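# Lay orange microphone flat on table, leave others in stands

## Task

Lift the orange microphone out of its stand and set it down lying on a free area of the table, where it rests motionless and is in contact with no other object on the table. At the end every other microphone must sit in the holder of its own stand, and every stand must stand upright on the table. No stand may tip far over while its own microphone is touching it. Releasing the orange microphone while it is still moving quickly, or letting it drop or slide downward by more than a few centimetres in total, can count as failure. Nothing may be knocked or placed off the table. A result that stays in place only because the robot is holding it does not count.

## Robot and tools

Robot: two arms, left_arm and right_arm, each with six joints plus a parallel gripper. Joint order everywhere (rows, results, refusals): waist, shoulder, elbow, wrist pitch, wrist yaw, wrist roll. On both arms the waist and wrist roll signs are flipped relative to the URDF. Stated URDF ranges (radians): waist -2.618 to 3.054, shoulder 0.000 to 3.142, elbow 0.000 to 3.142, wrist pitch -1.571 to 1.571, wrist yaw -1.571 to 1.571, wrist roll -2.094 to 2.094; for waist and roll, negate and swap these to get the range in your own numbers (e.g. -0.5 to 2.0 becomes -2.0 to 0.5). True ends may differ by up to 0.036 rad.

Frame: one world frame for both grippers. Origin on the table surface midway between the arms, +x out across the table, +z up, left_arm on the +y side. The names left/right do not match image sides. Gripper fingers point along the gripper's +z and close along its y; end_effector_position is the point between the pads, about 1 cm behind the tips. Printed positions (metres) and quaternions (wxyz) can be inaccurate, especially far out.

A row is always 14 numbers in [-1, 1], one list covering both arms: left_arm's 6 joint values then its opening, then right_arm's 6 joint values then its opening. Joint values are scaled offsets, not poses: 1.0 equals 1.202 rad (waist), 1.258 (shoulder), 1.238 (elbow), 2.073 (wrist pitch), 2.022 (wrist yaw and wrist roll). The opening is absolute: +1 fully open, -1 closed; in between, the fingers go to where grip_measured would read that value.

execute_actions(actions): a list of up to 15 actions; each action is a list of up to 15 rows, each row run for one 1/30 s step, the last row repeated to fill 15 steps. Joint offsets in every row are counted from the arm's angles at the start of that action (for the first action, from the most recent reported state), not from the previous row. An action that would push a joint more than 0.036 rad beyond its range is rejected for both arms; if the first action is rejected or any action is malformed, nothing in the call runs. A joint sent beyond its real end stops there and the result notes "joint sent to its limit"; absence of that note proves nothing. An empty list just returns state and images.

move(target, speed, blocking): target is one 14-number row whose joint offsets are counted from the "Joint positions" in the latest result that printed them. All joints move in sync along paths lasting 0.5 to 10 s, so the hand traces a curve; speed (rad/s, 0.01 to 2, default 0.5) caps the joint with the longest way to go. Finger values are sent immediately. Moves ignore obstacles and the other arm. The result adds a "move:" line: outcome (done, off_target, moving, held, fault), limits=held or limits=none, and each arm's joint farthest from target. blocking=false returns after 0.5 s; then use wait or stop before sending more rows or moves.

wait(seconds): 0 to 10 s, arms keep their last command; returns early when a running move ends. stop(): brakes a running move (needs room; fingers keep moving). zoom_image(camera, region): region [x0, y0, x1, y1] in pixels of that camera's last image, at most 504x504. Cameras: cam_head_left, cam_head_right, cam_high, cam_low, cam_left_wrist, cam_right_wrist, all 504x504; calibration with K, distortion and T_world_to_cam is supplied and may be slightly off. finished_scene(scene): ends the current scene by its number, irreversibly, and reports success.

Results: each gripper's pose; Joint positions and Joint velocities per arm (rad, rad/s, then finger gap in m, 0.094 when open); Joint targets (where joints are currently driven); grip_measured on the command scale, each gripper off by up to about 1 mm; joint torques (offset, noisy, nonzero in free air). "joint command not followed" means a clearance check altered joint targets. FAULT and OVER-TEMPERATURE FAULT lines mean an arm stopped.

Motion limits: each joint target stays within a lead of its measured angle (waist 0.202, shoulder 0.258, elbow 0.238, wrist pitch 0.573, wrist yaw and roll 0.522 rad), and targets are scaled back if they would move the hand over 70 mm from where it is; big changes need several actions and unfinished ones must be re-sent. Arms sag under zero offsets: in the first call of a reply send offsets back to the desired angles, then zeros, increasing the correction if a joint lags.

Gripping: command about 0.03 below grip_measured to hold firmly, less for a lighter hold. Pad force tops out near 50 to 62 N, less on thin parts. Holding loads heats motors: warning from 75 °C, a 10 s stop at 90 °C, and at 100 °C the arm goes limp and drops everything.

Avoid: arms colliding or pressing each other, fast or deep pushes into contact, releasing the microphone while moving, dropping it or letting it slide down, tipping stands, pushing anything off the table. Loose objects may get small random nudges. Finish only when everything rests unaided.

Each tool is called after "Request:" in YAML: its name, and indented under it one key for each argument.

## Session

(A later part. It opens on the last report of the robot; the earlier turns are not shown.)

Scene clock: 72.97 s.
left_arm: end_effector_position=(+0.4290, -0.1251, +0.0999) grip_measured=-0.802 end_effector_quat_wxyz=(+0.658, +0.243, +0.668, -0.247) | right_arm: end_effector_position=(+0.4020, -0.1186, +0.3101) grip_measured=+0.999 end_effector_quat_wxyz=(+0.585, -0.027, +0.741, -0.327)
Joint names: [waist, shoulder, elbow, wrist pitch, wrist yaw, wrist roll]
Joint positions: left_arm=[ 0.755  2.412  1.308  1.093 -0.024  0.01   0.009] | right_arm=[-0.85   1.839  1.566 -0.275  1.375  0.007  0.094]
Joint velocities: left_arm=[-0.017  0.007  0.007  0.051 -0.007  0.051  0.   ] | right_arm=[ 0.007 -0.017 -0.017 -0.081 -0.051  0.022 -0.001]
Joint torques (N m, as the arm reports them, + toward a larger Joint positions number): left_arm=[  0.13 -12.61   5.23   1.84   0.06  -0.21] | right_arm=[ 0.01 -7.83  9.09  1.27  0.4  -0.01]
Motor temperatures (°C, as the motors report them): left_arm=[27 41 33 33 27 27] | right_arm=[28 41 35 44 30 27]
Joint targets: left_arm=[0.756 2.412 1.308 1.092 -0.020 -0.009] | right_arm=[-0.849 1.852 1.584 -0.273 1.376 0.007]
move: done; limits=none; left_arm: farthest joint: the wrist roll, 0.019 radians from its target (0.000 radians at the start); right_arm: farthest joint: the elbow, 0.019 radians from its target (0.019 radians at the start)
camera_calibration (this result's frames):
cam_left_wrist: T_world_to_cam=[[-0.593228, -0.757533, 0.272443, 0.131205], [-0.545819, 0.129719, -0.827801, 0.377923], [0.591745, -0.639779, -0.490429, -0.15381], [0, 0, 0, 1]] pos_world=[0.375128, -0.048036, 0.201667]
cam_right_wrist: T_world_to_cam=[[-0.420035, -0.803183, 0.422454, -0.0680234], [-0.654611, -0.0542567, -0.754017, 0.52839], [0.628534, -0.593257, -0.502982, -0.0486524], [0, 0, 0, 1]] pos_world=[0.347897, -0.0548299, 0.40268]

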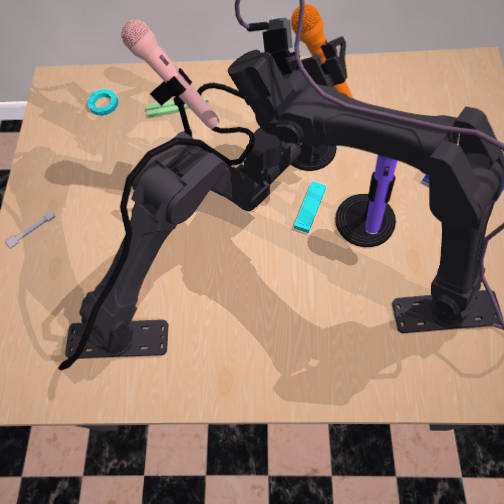

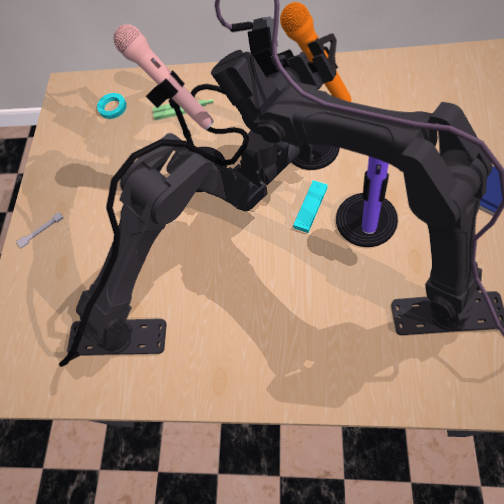

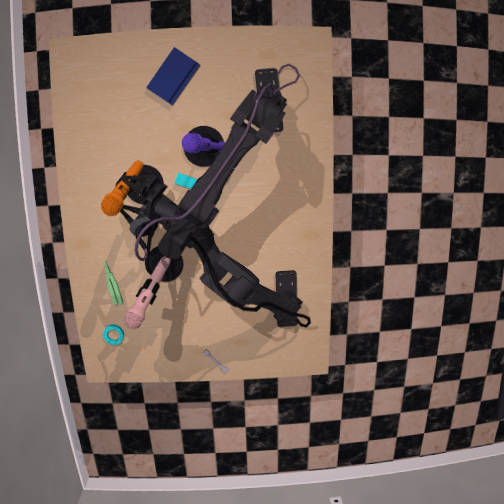

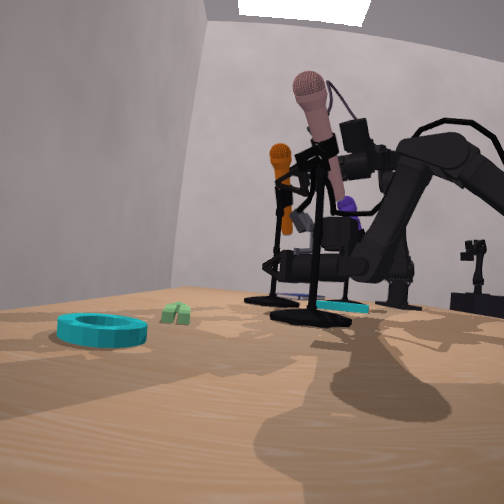

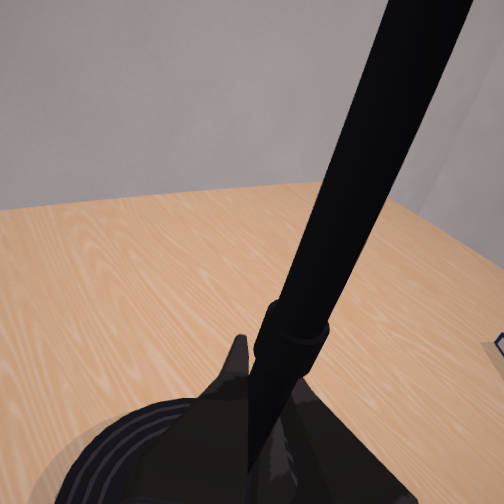

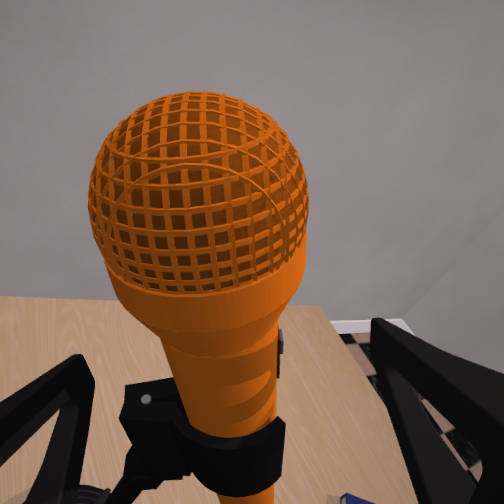

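Request:
move:
  target: [0,0,0,0,0,0,-1,0.02,0.03,0.075,-0.023,0,0,1]
  speed: 0.2

Request:
move:
  target: [0,0,0,0,0,0,-1,0,0,0,0,0,0,-0.4]

Scene clock: 77.80 s.
left_arm: end_effector_position=(+0.4291, -0.1251, +0.0999) grip_measured=-0.802 end_effector_quat_wxyz=(+0.658, +0.242, +0.669, -0.248) | right_arm: end_effector_position=(+0.4110, -0.1198, +0.3225) grip_measured=+0.999 end_effector_quat_wxyz=(+0.588, -0.013, +0.741, -0.326)
Joint names: [waist, shoulder, elbow, wrist pitch, wrist yaw, wrist roll]
Joint positions: left_arm=[ 0.755  2.412  1.308  1.092 -0.024  0.014  0.009] | right_arm=[-0.832  1.864  1.638 -0.299  1.375  0.007  0.094]
Joint velocities: left_arm=[ 0.002 -0.022 -0.012 -0.007 -0.007 -0.037  0.001] | right_arm=[-0.007  0.002 -0.007 -0.007  0.022 -0.007 -0.001]
Joint torques (N m, as the arm reports them, + toward a larger Joint positions number): left_arm=[  0.02 -12.6    5.22   1.85   0.03  -0.03] | right_arm=[ 0.5  -7.95  9.29  1.05  0.38 -0.02]
Motor temperatures (°C, as the motors report them): left_arm=[27 43 33 34 27 27] | right_arm=[28 40 35 42 30 27]
Joint targets: left_arm=[0.755 2.412 1.308 1.092 -0.024 0.010] | right_arm=[-0.826 1.877 1.659 -0.322 1.376 0.007]
move: off_target (right_arm); limits=none; left_arm: farthest joint: the wrist roll, 0.004 radians from its target (0.000 radians at the start); right_arm: farthest joint: the wrist pitch, 0.024 radians from its target (0.049 radians at the start)
camera_calibration (this result's frames):
cam_left_wrist: T_world_to_cam=[[-0.59222, -0.757138, 0.275713, 0.130587], [-0.547951, 0.127543, -0.82673, 0.378397], [0.590783, -0.640684, -0.490407, -0.153551], [0, 0, 0, 1]] pos_world=[0.375395, -0.0477669, 0.201525]
cam_right_wrist: T_world_to_cam=[[-0.440329, -0.803227, 0.40117, -0.0552472], [-0.644491, -0.0283127, -0.764087, 0.545689], [0.625094, -0.595, -0.505206, -0.0468032], [0, 0, 0, 1]] pos_world=[0.356621, -0.056774, 0.415472]

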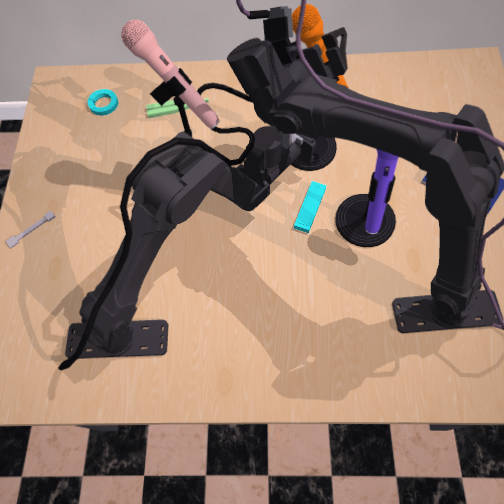

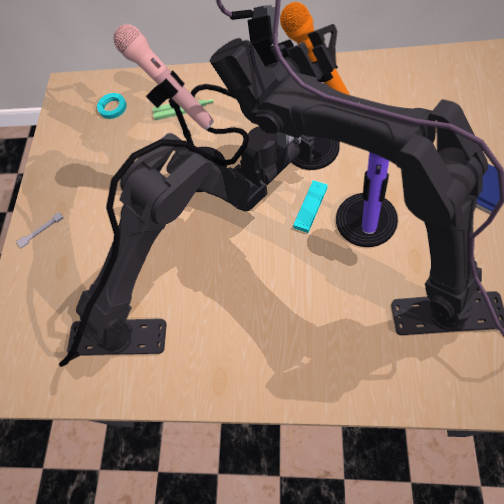

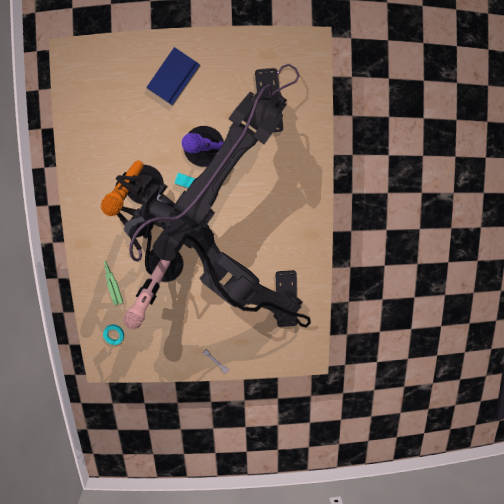

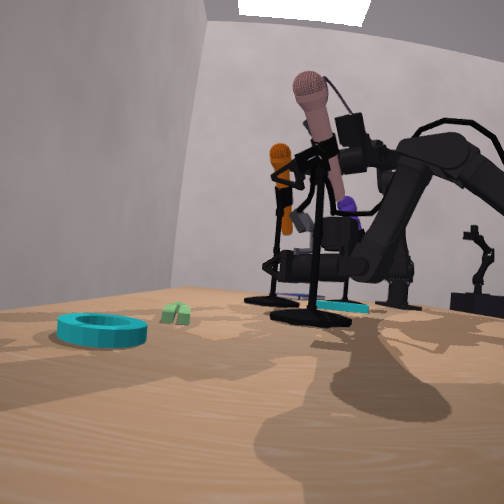

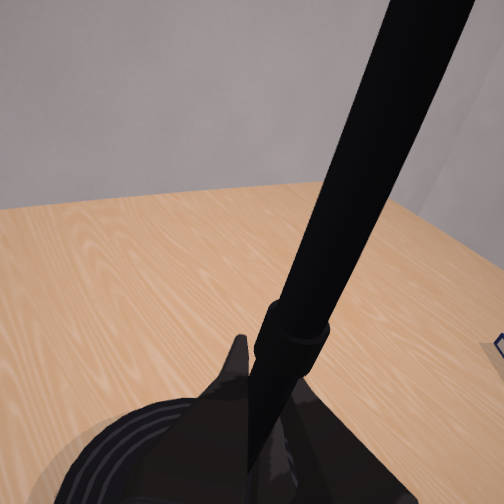

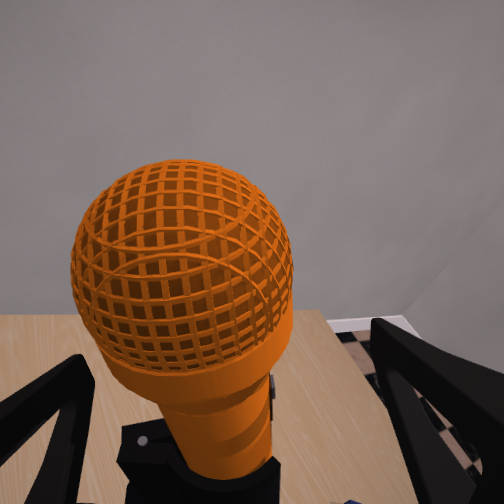

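Scene clock: 78.30 s.
left_arm: end_effector_position=(+0.4288, -0.1254, +0.0998) grip_measured=-0.802 end_effector_quat_wxyz=(+0.657, +0.242, +0.669, -0.248) | right_arm: end_effector_position=(+0.4128, -0.1162, +0.3198) grip_measured=-0.291 end_effector_quat_wxyz=(+0.589, -0.016, +0.744, -0.316)
Joint names: [waist, shoulder, elbow, wrist pitch, wrist yaw, wrist roll]
Joint positions: left_arm=[ 0.755  2.412  1.308  1.092 -0.023  0.015  0.009] | right_arm=[-0.832  1.867  1.638 -0.293  1.355  0.001  0.033]
Joint velocities: left_arm=[-0.012  0.007 -0.017  0.007  0.081  0.037 -0.001] | right_arm=[-0.002  0.002 -0.012 -0.066  0.022  0.022  0.   ]
Joint torques (N m, as the arm reports them, + toward a larger Joint positions number): left_arm=[ -0.03 -12.62   5.22   1.84   0.01   0.  ] | right_arm=[-0.07 -9.18  7.62  1.23  0.62  0.05]
Motor temperatures (°C, as the motors report them): left_arm=[27 43 33 34 27 27] | right_arm=[28 40 34 42 30 27]
Joint targets: left_arm=[0.755 2.412 1.308 1.092 -0.025 0.014] | right_arm=[-0.832 1.864 1.638 -0.299 1.376 0.008]
move: done; limits=none; left_arm: farthest joint: the wrist yaw, 0.001 radians from its target (0.000 radians at the start); right_arm: farthest joint: the wrist yaw, 0.020 radians from its target (0.000 radians at the start)
camera_calibration (this result's frames):
cam_left_wrist: T_world_to_cam=[[-0.59315, -0.756146, 0.276434, 0.130638], [-0.548409, 0.128097, -0.826341, 0.378428], [0.589424, -0.641743, -0.490658, -0.153164], [0, 0, 0, 1]] pos_world=[0.3753, -0.0479858, 0.201447]
cam_right_wrist: T_world_to_cam=[[-0.424824, -0.816028, 0.391947, -0.0553653], [-0.647002, -0.0291341, -0.761932, 0.545195], [0.633177, -0.577277, -0.515595, -0.0451178], [0, 0, 0, 1]] pos_world=[0.357789, -0.0553414, 0.413839]

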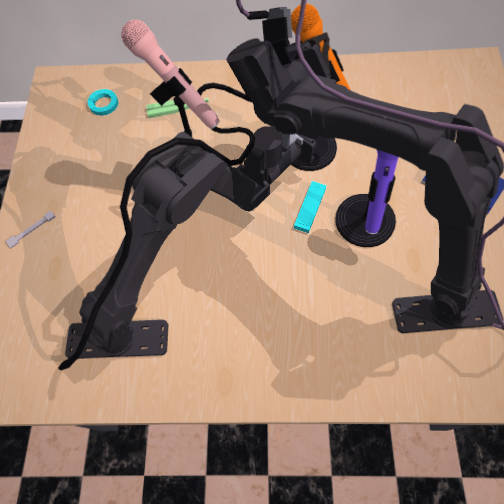

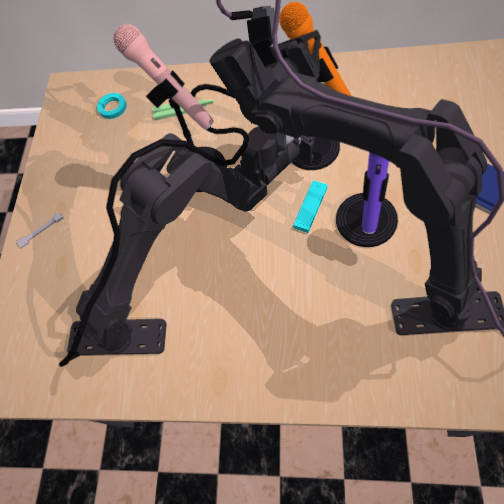

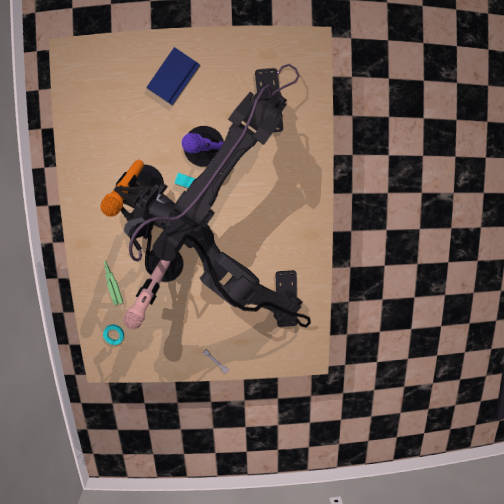

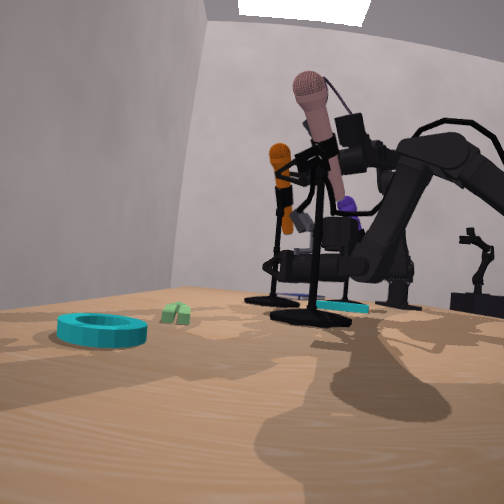

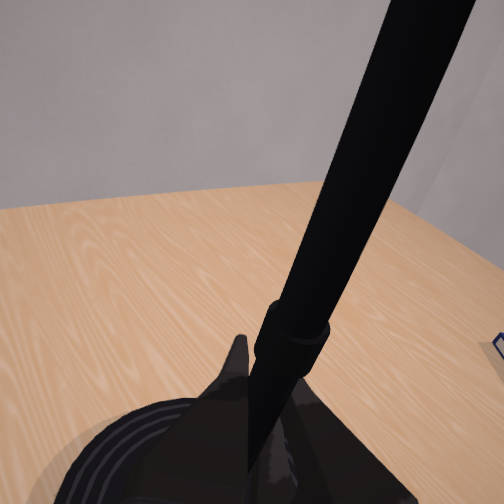

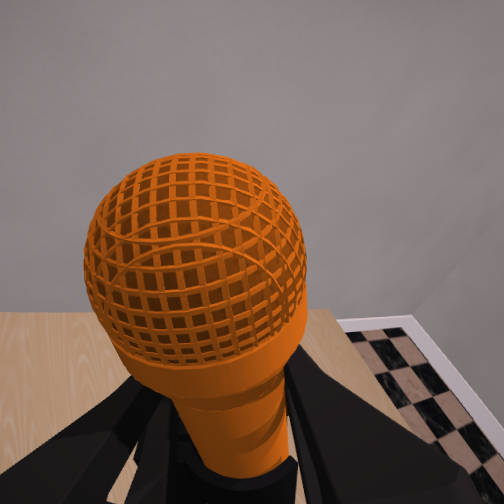

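Request:
move:
  target: [0,0.02,0,-0.04,0,0,-1,-0.02,0.028,0.26,-0.03,0,0,-0.4]
  speed: 0.15

Scene clock: 83.00 s.
left_arm: end_effector_position=(+0.4331, -0.1204, +0.1017) grip_measured=-0.802 end_effector_quat_wxyz=(+0.656, +0.216, +0.675, -0.260) | right_arm: end_effector_position=(+0.4246, -0.0909, +0.3529) grip_measured=-0.291 end_effector_quat_wxyz=(+0.595, -0.029, +0.752, -0.281)
Joint names: [waist, shoulder, elbow, wrist pitch, wrist yaw, wrist roll]
Joint positions: left_arm=[ 0.749  2.412  1.308  1.1   -0.038  0.067  0.009] | right_arm=[-0.839  1.942  1.886 -0.445  1.288 -0.005  0.033]
Joint velocities: left_arm=[-0.007 -0.022  0.002  0.007 -0.037 -0.051  0.001] | right_arm=[-0.002 -0.012  0.007  0.051  0.007  0.037  0.   ]
Joint torques (N m, as the arm reports them, + toward a larger Joint positions number): left_arm=[  0.57 -10.61   5.21   0.95   0.17  -0.56] | right_arm=[ -1.61 -12.67  13.57   2.18   1.12   0.05]
Motor temperatures (°C, as the motors report them): left_arm=[27 44 33 34 27 27] | right_arm=[28 42 35 42 30 27]
Joint targets: left_arm=[0.755 2.437 1.308 1.009 -0.023 0.014] | right_arm=[-0.856 1.902 1.959 -0.355 1.355 0.001]
move: off_target (left_arm, right_arm); limits=none; left_arm: farthest joint: the wrist pitch, 0.091 radians from its target (0.083 radians at the start); right_arm: farthest joint: the wrist pitch, 0.089 radians from its target (0.062 radians at the start)
camera_calibration (this result's frames):
cam_left_wrist: T_world_to_cam=[[-0.568676, -0.75492, 0.326654, 0.120921], [-0.573229, 0.0789041, -0.815587, 0.385554], [0.589929, -0.651053, -0.477613, -0.154187], [0, 0, 0, 1]] pos_world=[0.380735, -0.0395199, 0.201312]
cam_right_wrist: T_world_to_cam=[[-0.36674, -0.857616, 0.360551, -0.0600988], [-0.652833, -0.038873, -0.756504, 0.578402], [0.662805, -0.51282, -0.545624, -0.0170301], [0, 0, 0, 1]] pos_world=[0.366847, -0.0377908, 0.44994]

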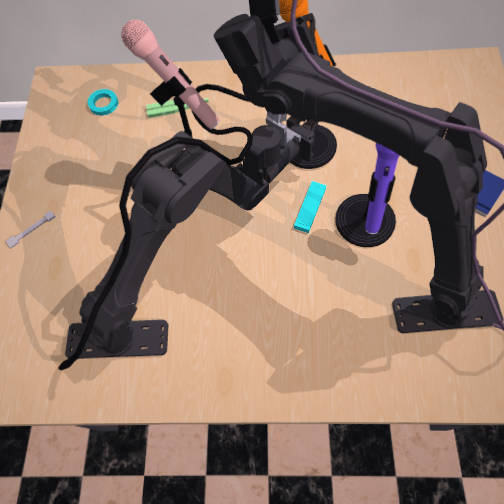

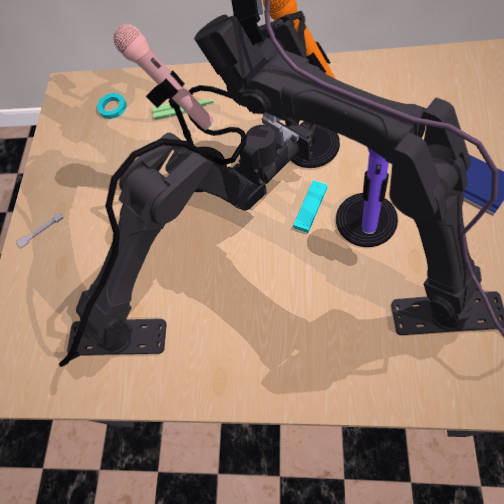

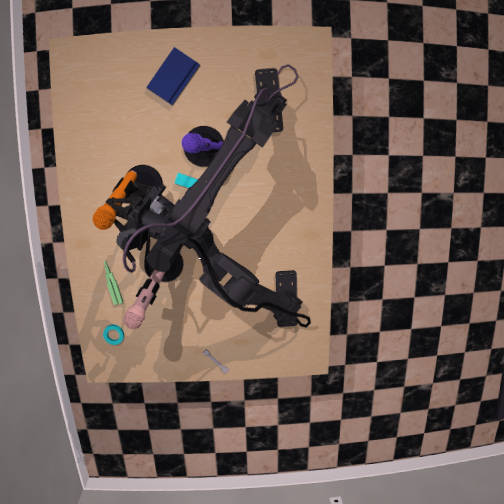

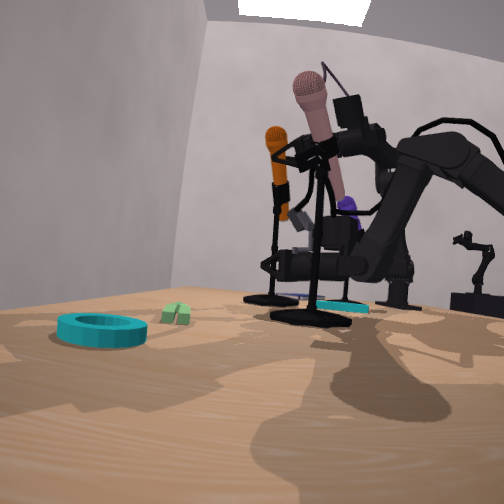

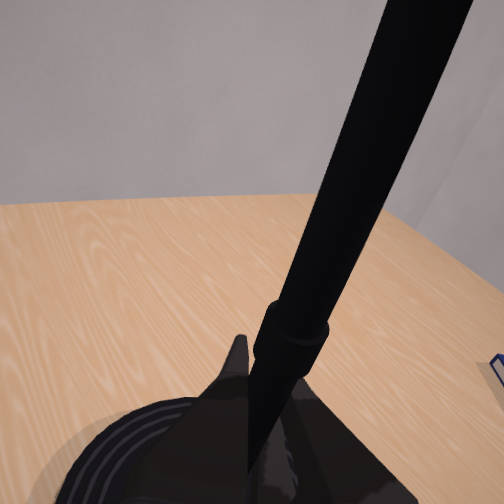

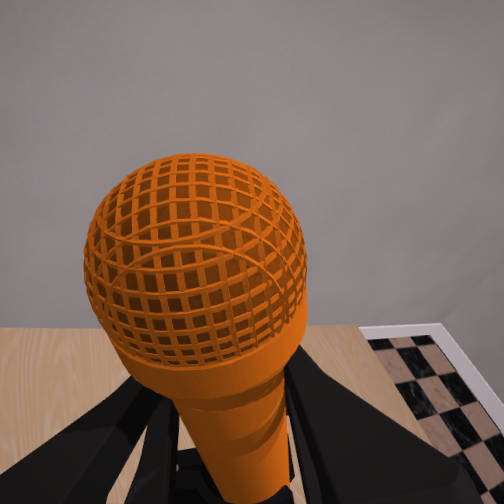

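Request:
move:
  target: [0.01,0.02,0,-0.045,0.01,-0.06,-1,-0.02,0.06,0.285,-0.036,0.03,0,-0.4]
  speed: 0.15

Request:
move:
  target: [0.01,0.02,0,-0.045,0.01,-0.05,-1,-0.02,0.105,0.38,-0.075,0.03,0,-0.4]
  speed: 0.2

Scene clock: 89.70 s.
left_arm: end_effector_position=(+0.4346, -0.1185, +0.0997) grip_measured=-0.802 end_effector_quat_wxyz=(+0.659, +0.227, +0.674, -0.244) | right_arm: end_effector_position=(+0.4301, -0.0780, +0.3901) grip_measured=-0.291 end_effector_quat_wxyz=(+0.603, -0.019, +0.749, -0.273)
Joint names: [waist, shoulder, elbow, wrist pitch, wrist yaw, wrist roll]
Joint positions: left_arm=[ 0.747  2.412  1.308  1.092 -0.044  0.03   0.009] | right_arm=[-0.847  2.047  2.177 -0.605  1.298 -0.009  0.033]
Joint velocities: left_arm=[-0.012  0.002 -0.007 -0.066  0.007  0.037 -0.   ] | right_arm=[-0.017 -0.017  0.002 -0.007  0.037  0.022  0.001]
Joint torques (N m, as the arm reports them, + toward a larger Joint positions number): left_arm=[  1.15 -10.48   5.22   1.01   0.27  -0.9 ] | right_arm=[ -1.49 -12.26  12.3    2.16   0.93   0.03]
Motor temperatures (°C, as the motors report them): left_arm=[27 44 33 34 27 27] | right_arm=[28 45 37 43 30 27]
Joint targets: left_arm=[0.761 2.437 1.308 1.007 -0.017 -0.054] | right_arm=[-0.862 2.018 2.239 -0.519 1.348 -0.005]
move: off_target (left_arm, right_arm); limits=none; left_arm: farthest joint: the wrist pitch, 0.085 radians from its target (0.093 radians at the start); right_arm: farthest joint: the wrist pitch, 0.086 radians from its target (0.075 radians at the start)
camera_calibration (this result's frames):
cam_left_wrist: T_world_to_cam=[[-0.567719, -0.770021, 0.291142, 0.12516], [-0.560149, 0.102164, -0.822068, 0.382287], [0.603265, -0.629786, -0.489327, -0.156991], [0, 0, 0, 1]] pos_world=[0.379901, -0.0415507, 0.201007]
cam_right_wrist: T_world_to_cam=[[-0.375063, -0.864576, 0.334418, -0.0472074], [-0.637024, -0.0216963, -0.770539, 0.610737], [0.673445, -0.502033, -0.542618, 0.00129365], [0, 0, 0, 1]] pos_world=[0.370477, -0.0269143, 0.487085]

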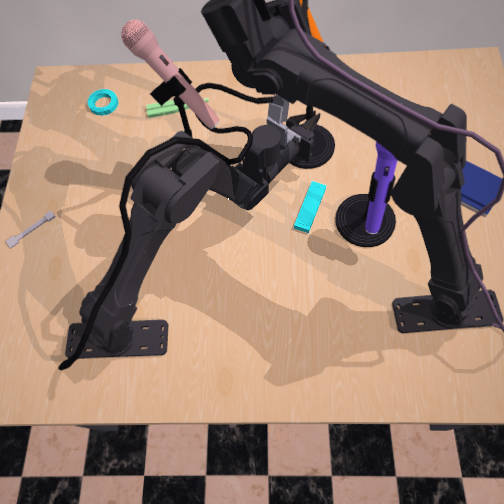

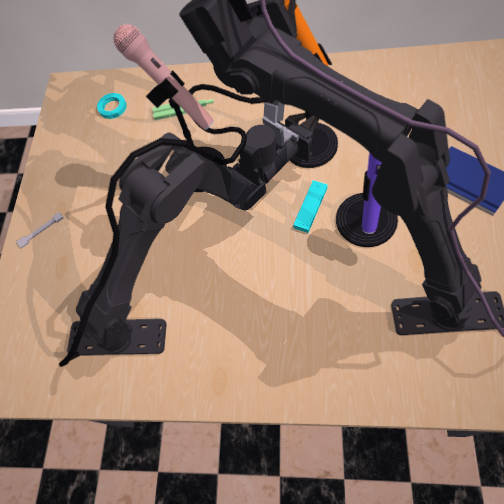

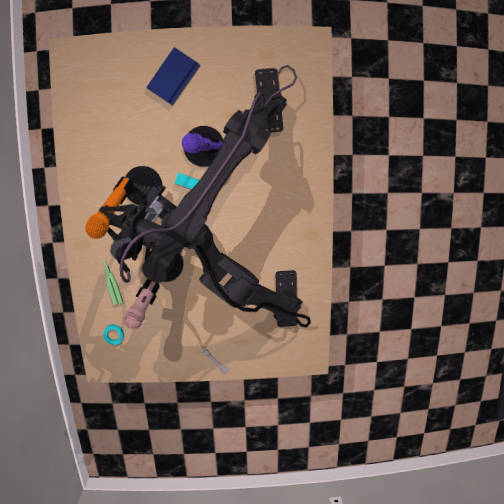

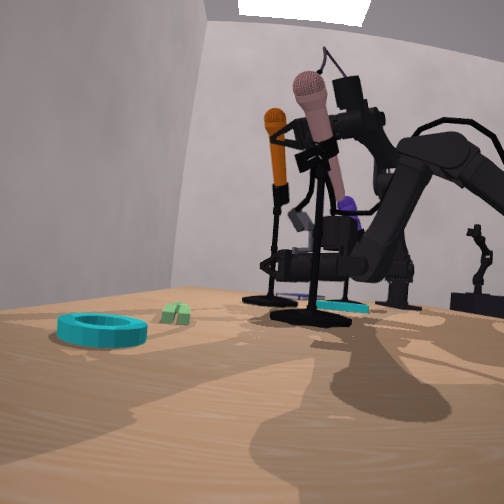

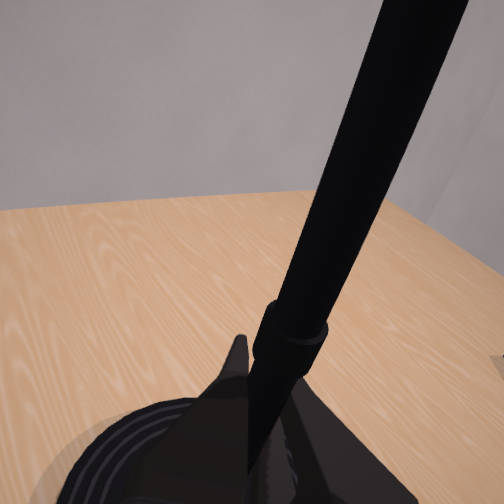

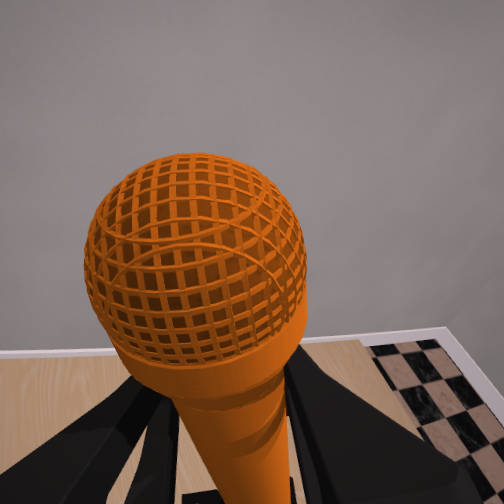

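Scene clock: 92.60 s.
left_arm: end_effector_position=(+0.4347, -0.1184, +0.0980) grip_measured=-0.802 end_effector_quat_wxyz=(+0.661, +0.239, +0.673, -0.232) | right_arm: end_effector_position=(+0.4243, -0.0730, +0.4497) grip_measured=-0.291 end_effector_quat_wxyz=(+0.634, +0.027, +0.735, -0.240)
Joint names: [waist, shoulder, elbow, wrist pitch, wrist yaw, wrist roll]
Joint positions: left_arm=[ 0.746  2.412  1.308  1.085 -0.043 -0.004  0.009] | right_arm=[-0.866  2.198  2.624 -0.777  1.332 -0.016  0.033]
Joint velocities: left_arm=[ 0.012 -0.007 -0.007  0.022  0.022  0.081 -0.   ] | right_arm=[-0.002 -0.007 -0.002  0.007 -0.066  0.007 -0.   ]
Joint torques (N m, as the arm reports them, + toward a larger Joint positions number): left_arm=[  1.09 -10.49   5.25   1.     0.2   -0.71] | right_arm=[ -0.57 -11.76   8.14   1.51   0.57   0.04]
Motor temperatures (°C, as the motors report them): left_arm=[27 44 33 34 27 27] | right_arm=[28 46 37 43 30 27]
Joint targets: left_arm=[0.759 2.437 1.308 0.998 -0.024 -0.071] | right_arm=[-0.871 2.179 2.647 -0.760 1.358 -0.009]
move: off_target (left_arm, right_arm); limits=none; left_arm: farthest joint: the wrist pitch, 0.086 radians from its target (0.093 radians at the start); right_arm: farthest joint: the wrist yaw, 0.027 radians from its target (0.061 radians at the start)
camera_calibration (this result's frames):
cam_left_wrist: T_world_to_cam=[[-0.573165, -0.777772, 0.257979, 0.130556], [-0.546667, 0.1284, -0.827447, 0.378705], [0.610441, -0.615292, -0.498776, -0.158268], [0, 0, 0, 1]] pos_world=[0.378469, -0.0444642, 0.200738]
cam_right_wrist: T_world_to_cam=[[-0.410615, -0.886466, 0.213478, 0.00288483], [-0.566865, 0.0647998, -0.821258, 0.652376], [0.714184, -0.458235, -0.529115, 0.0198252], [0, 0, 0, 1]] pos_world=[0.356835, -0.0306319, 0.545643]

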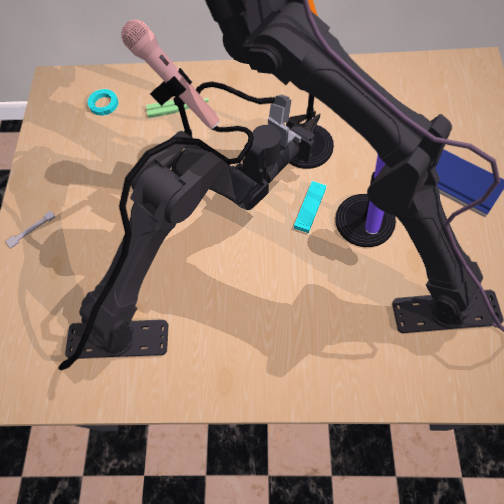

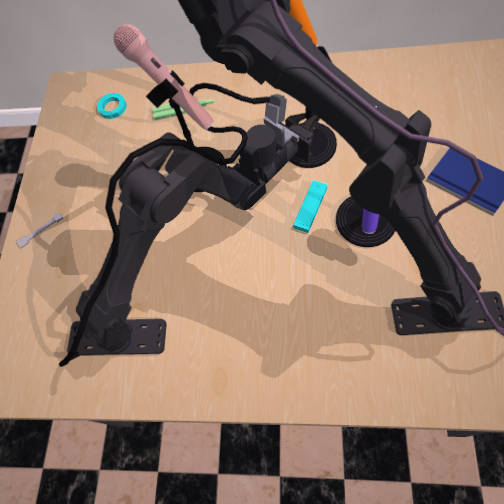

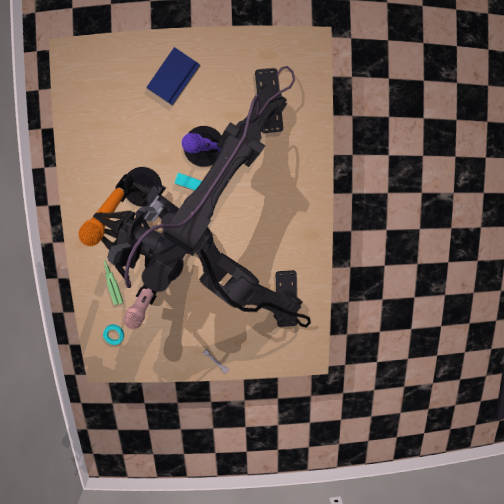

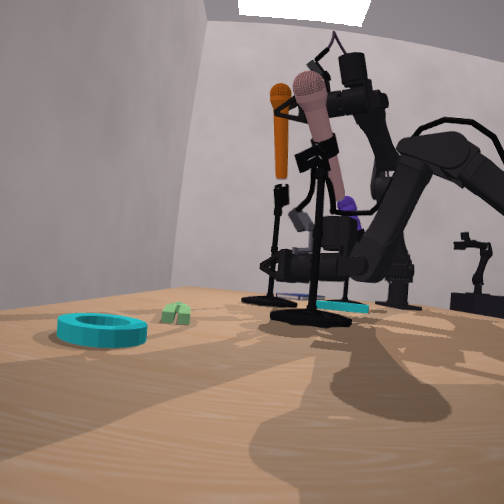

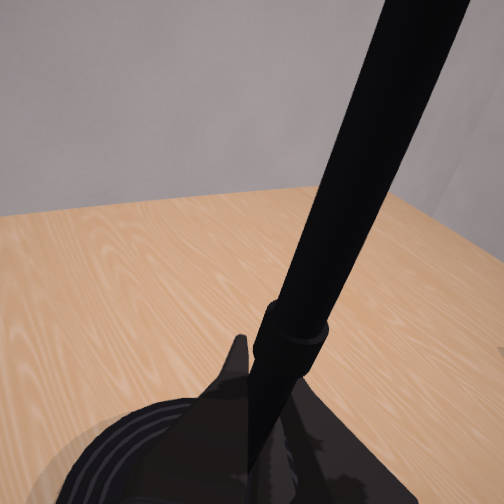

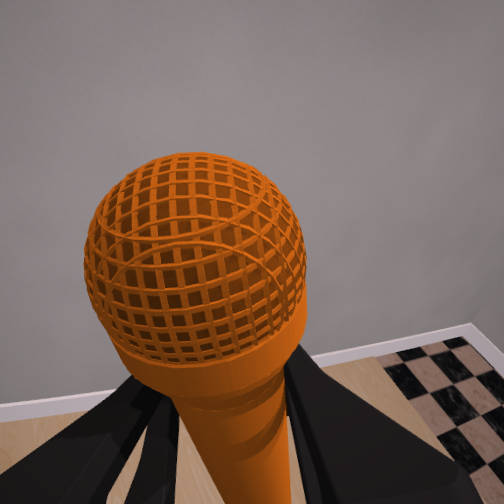

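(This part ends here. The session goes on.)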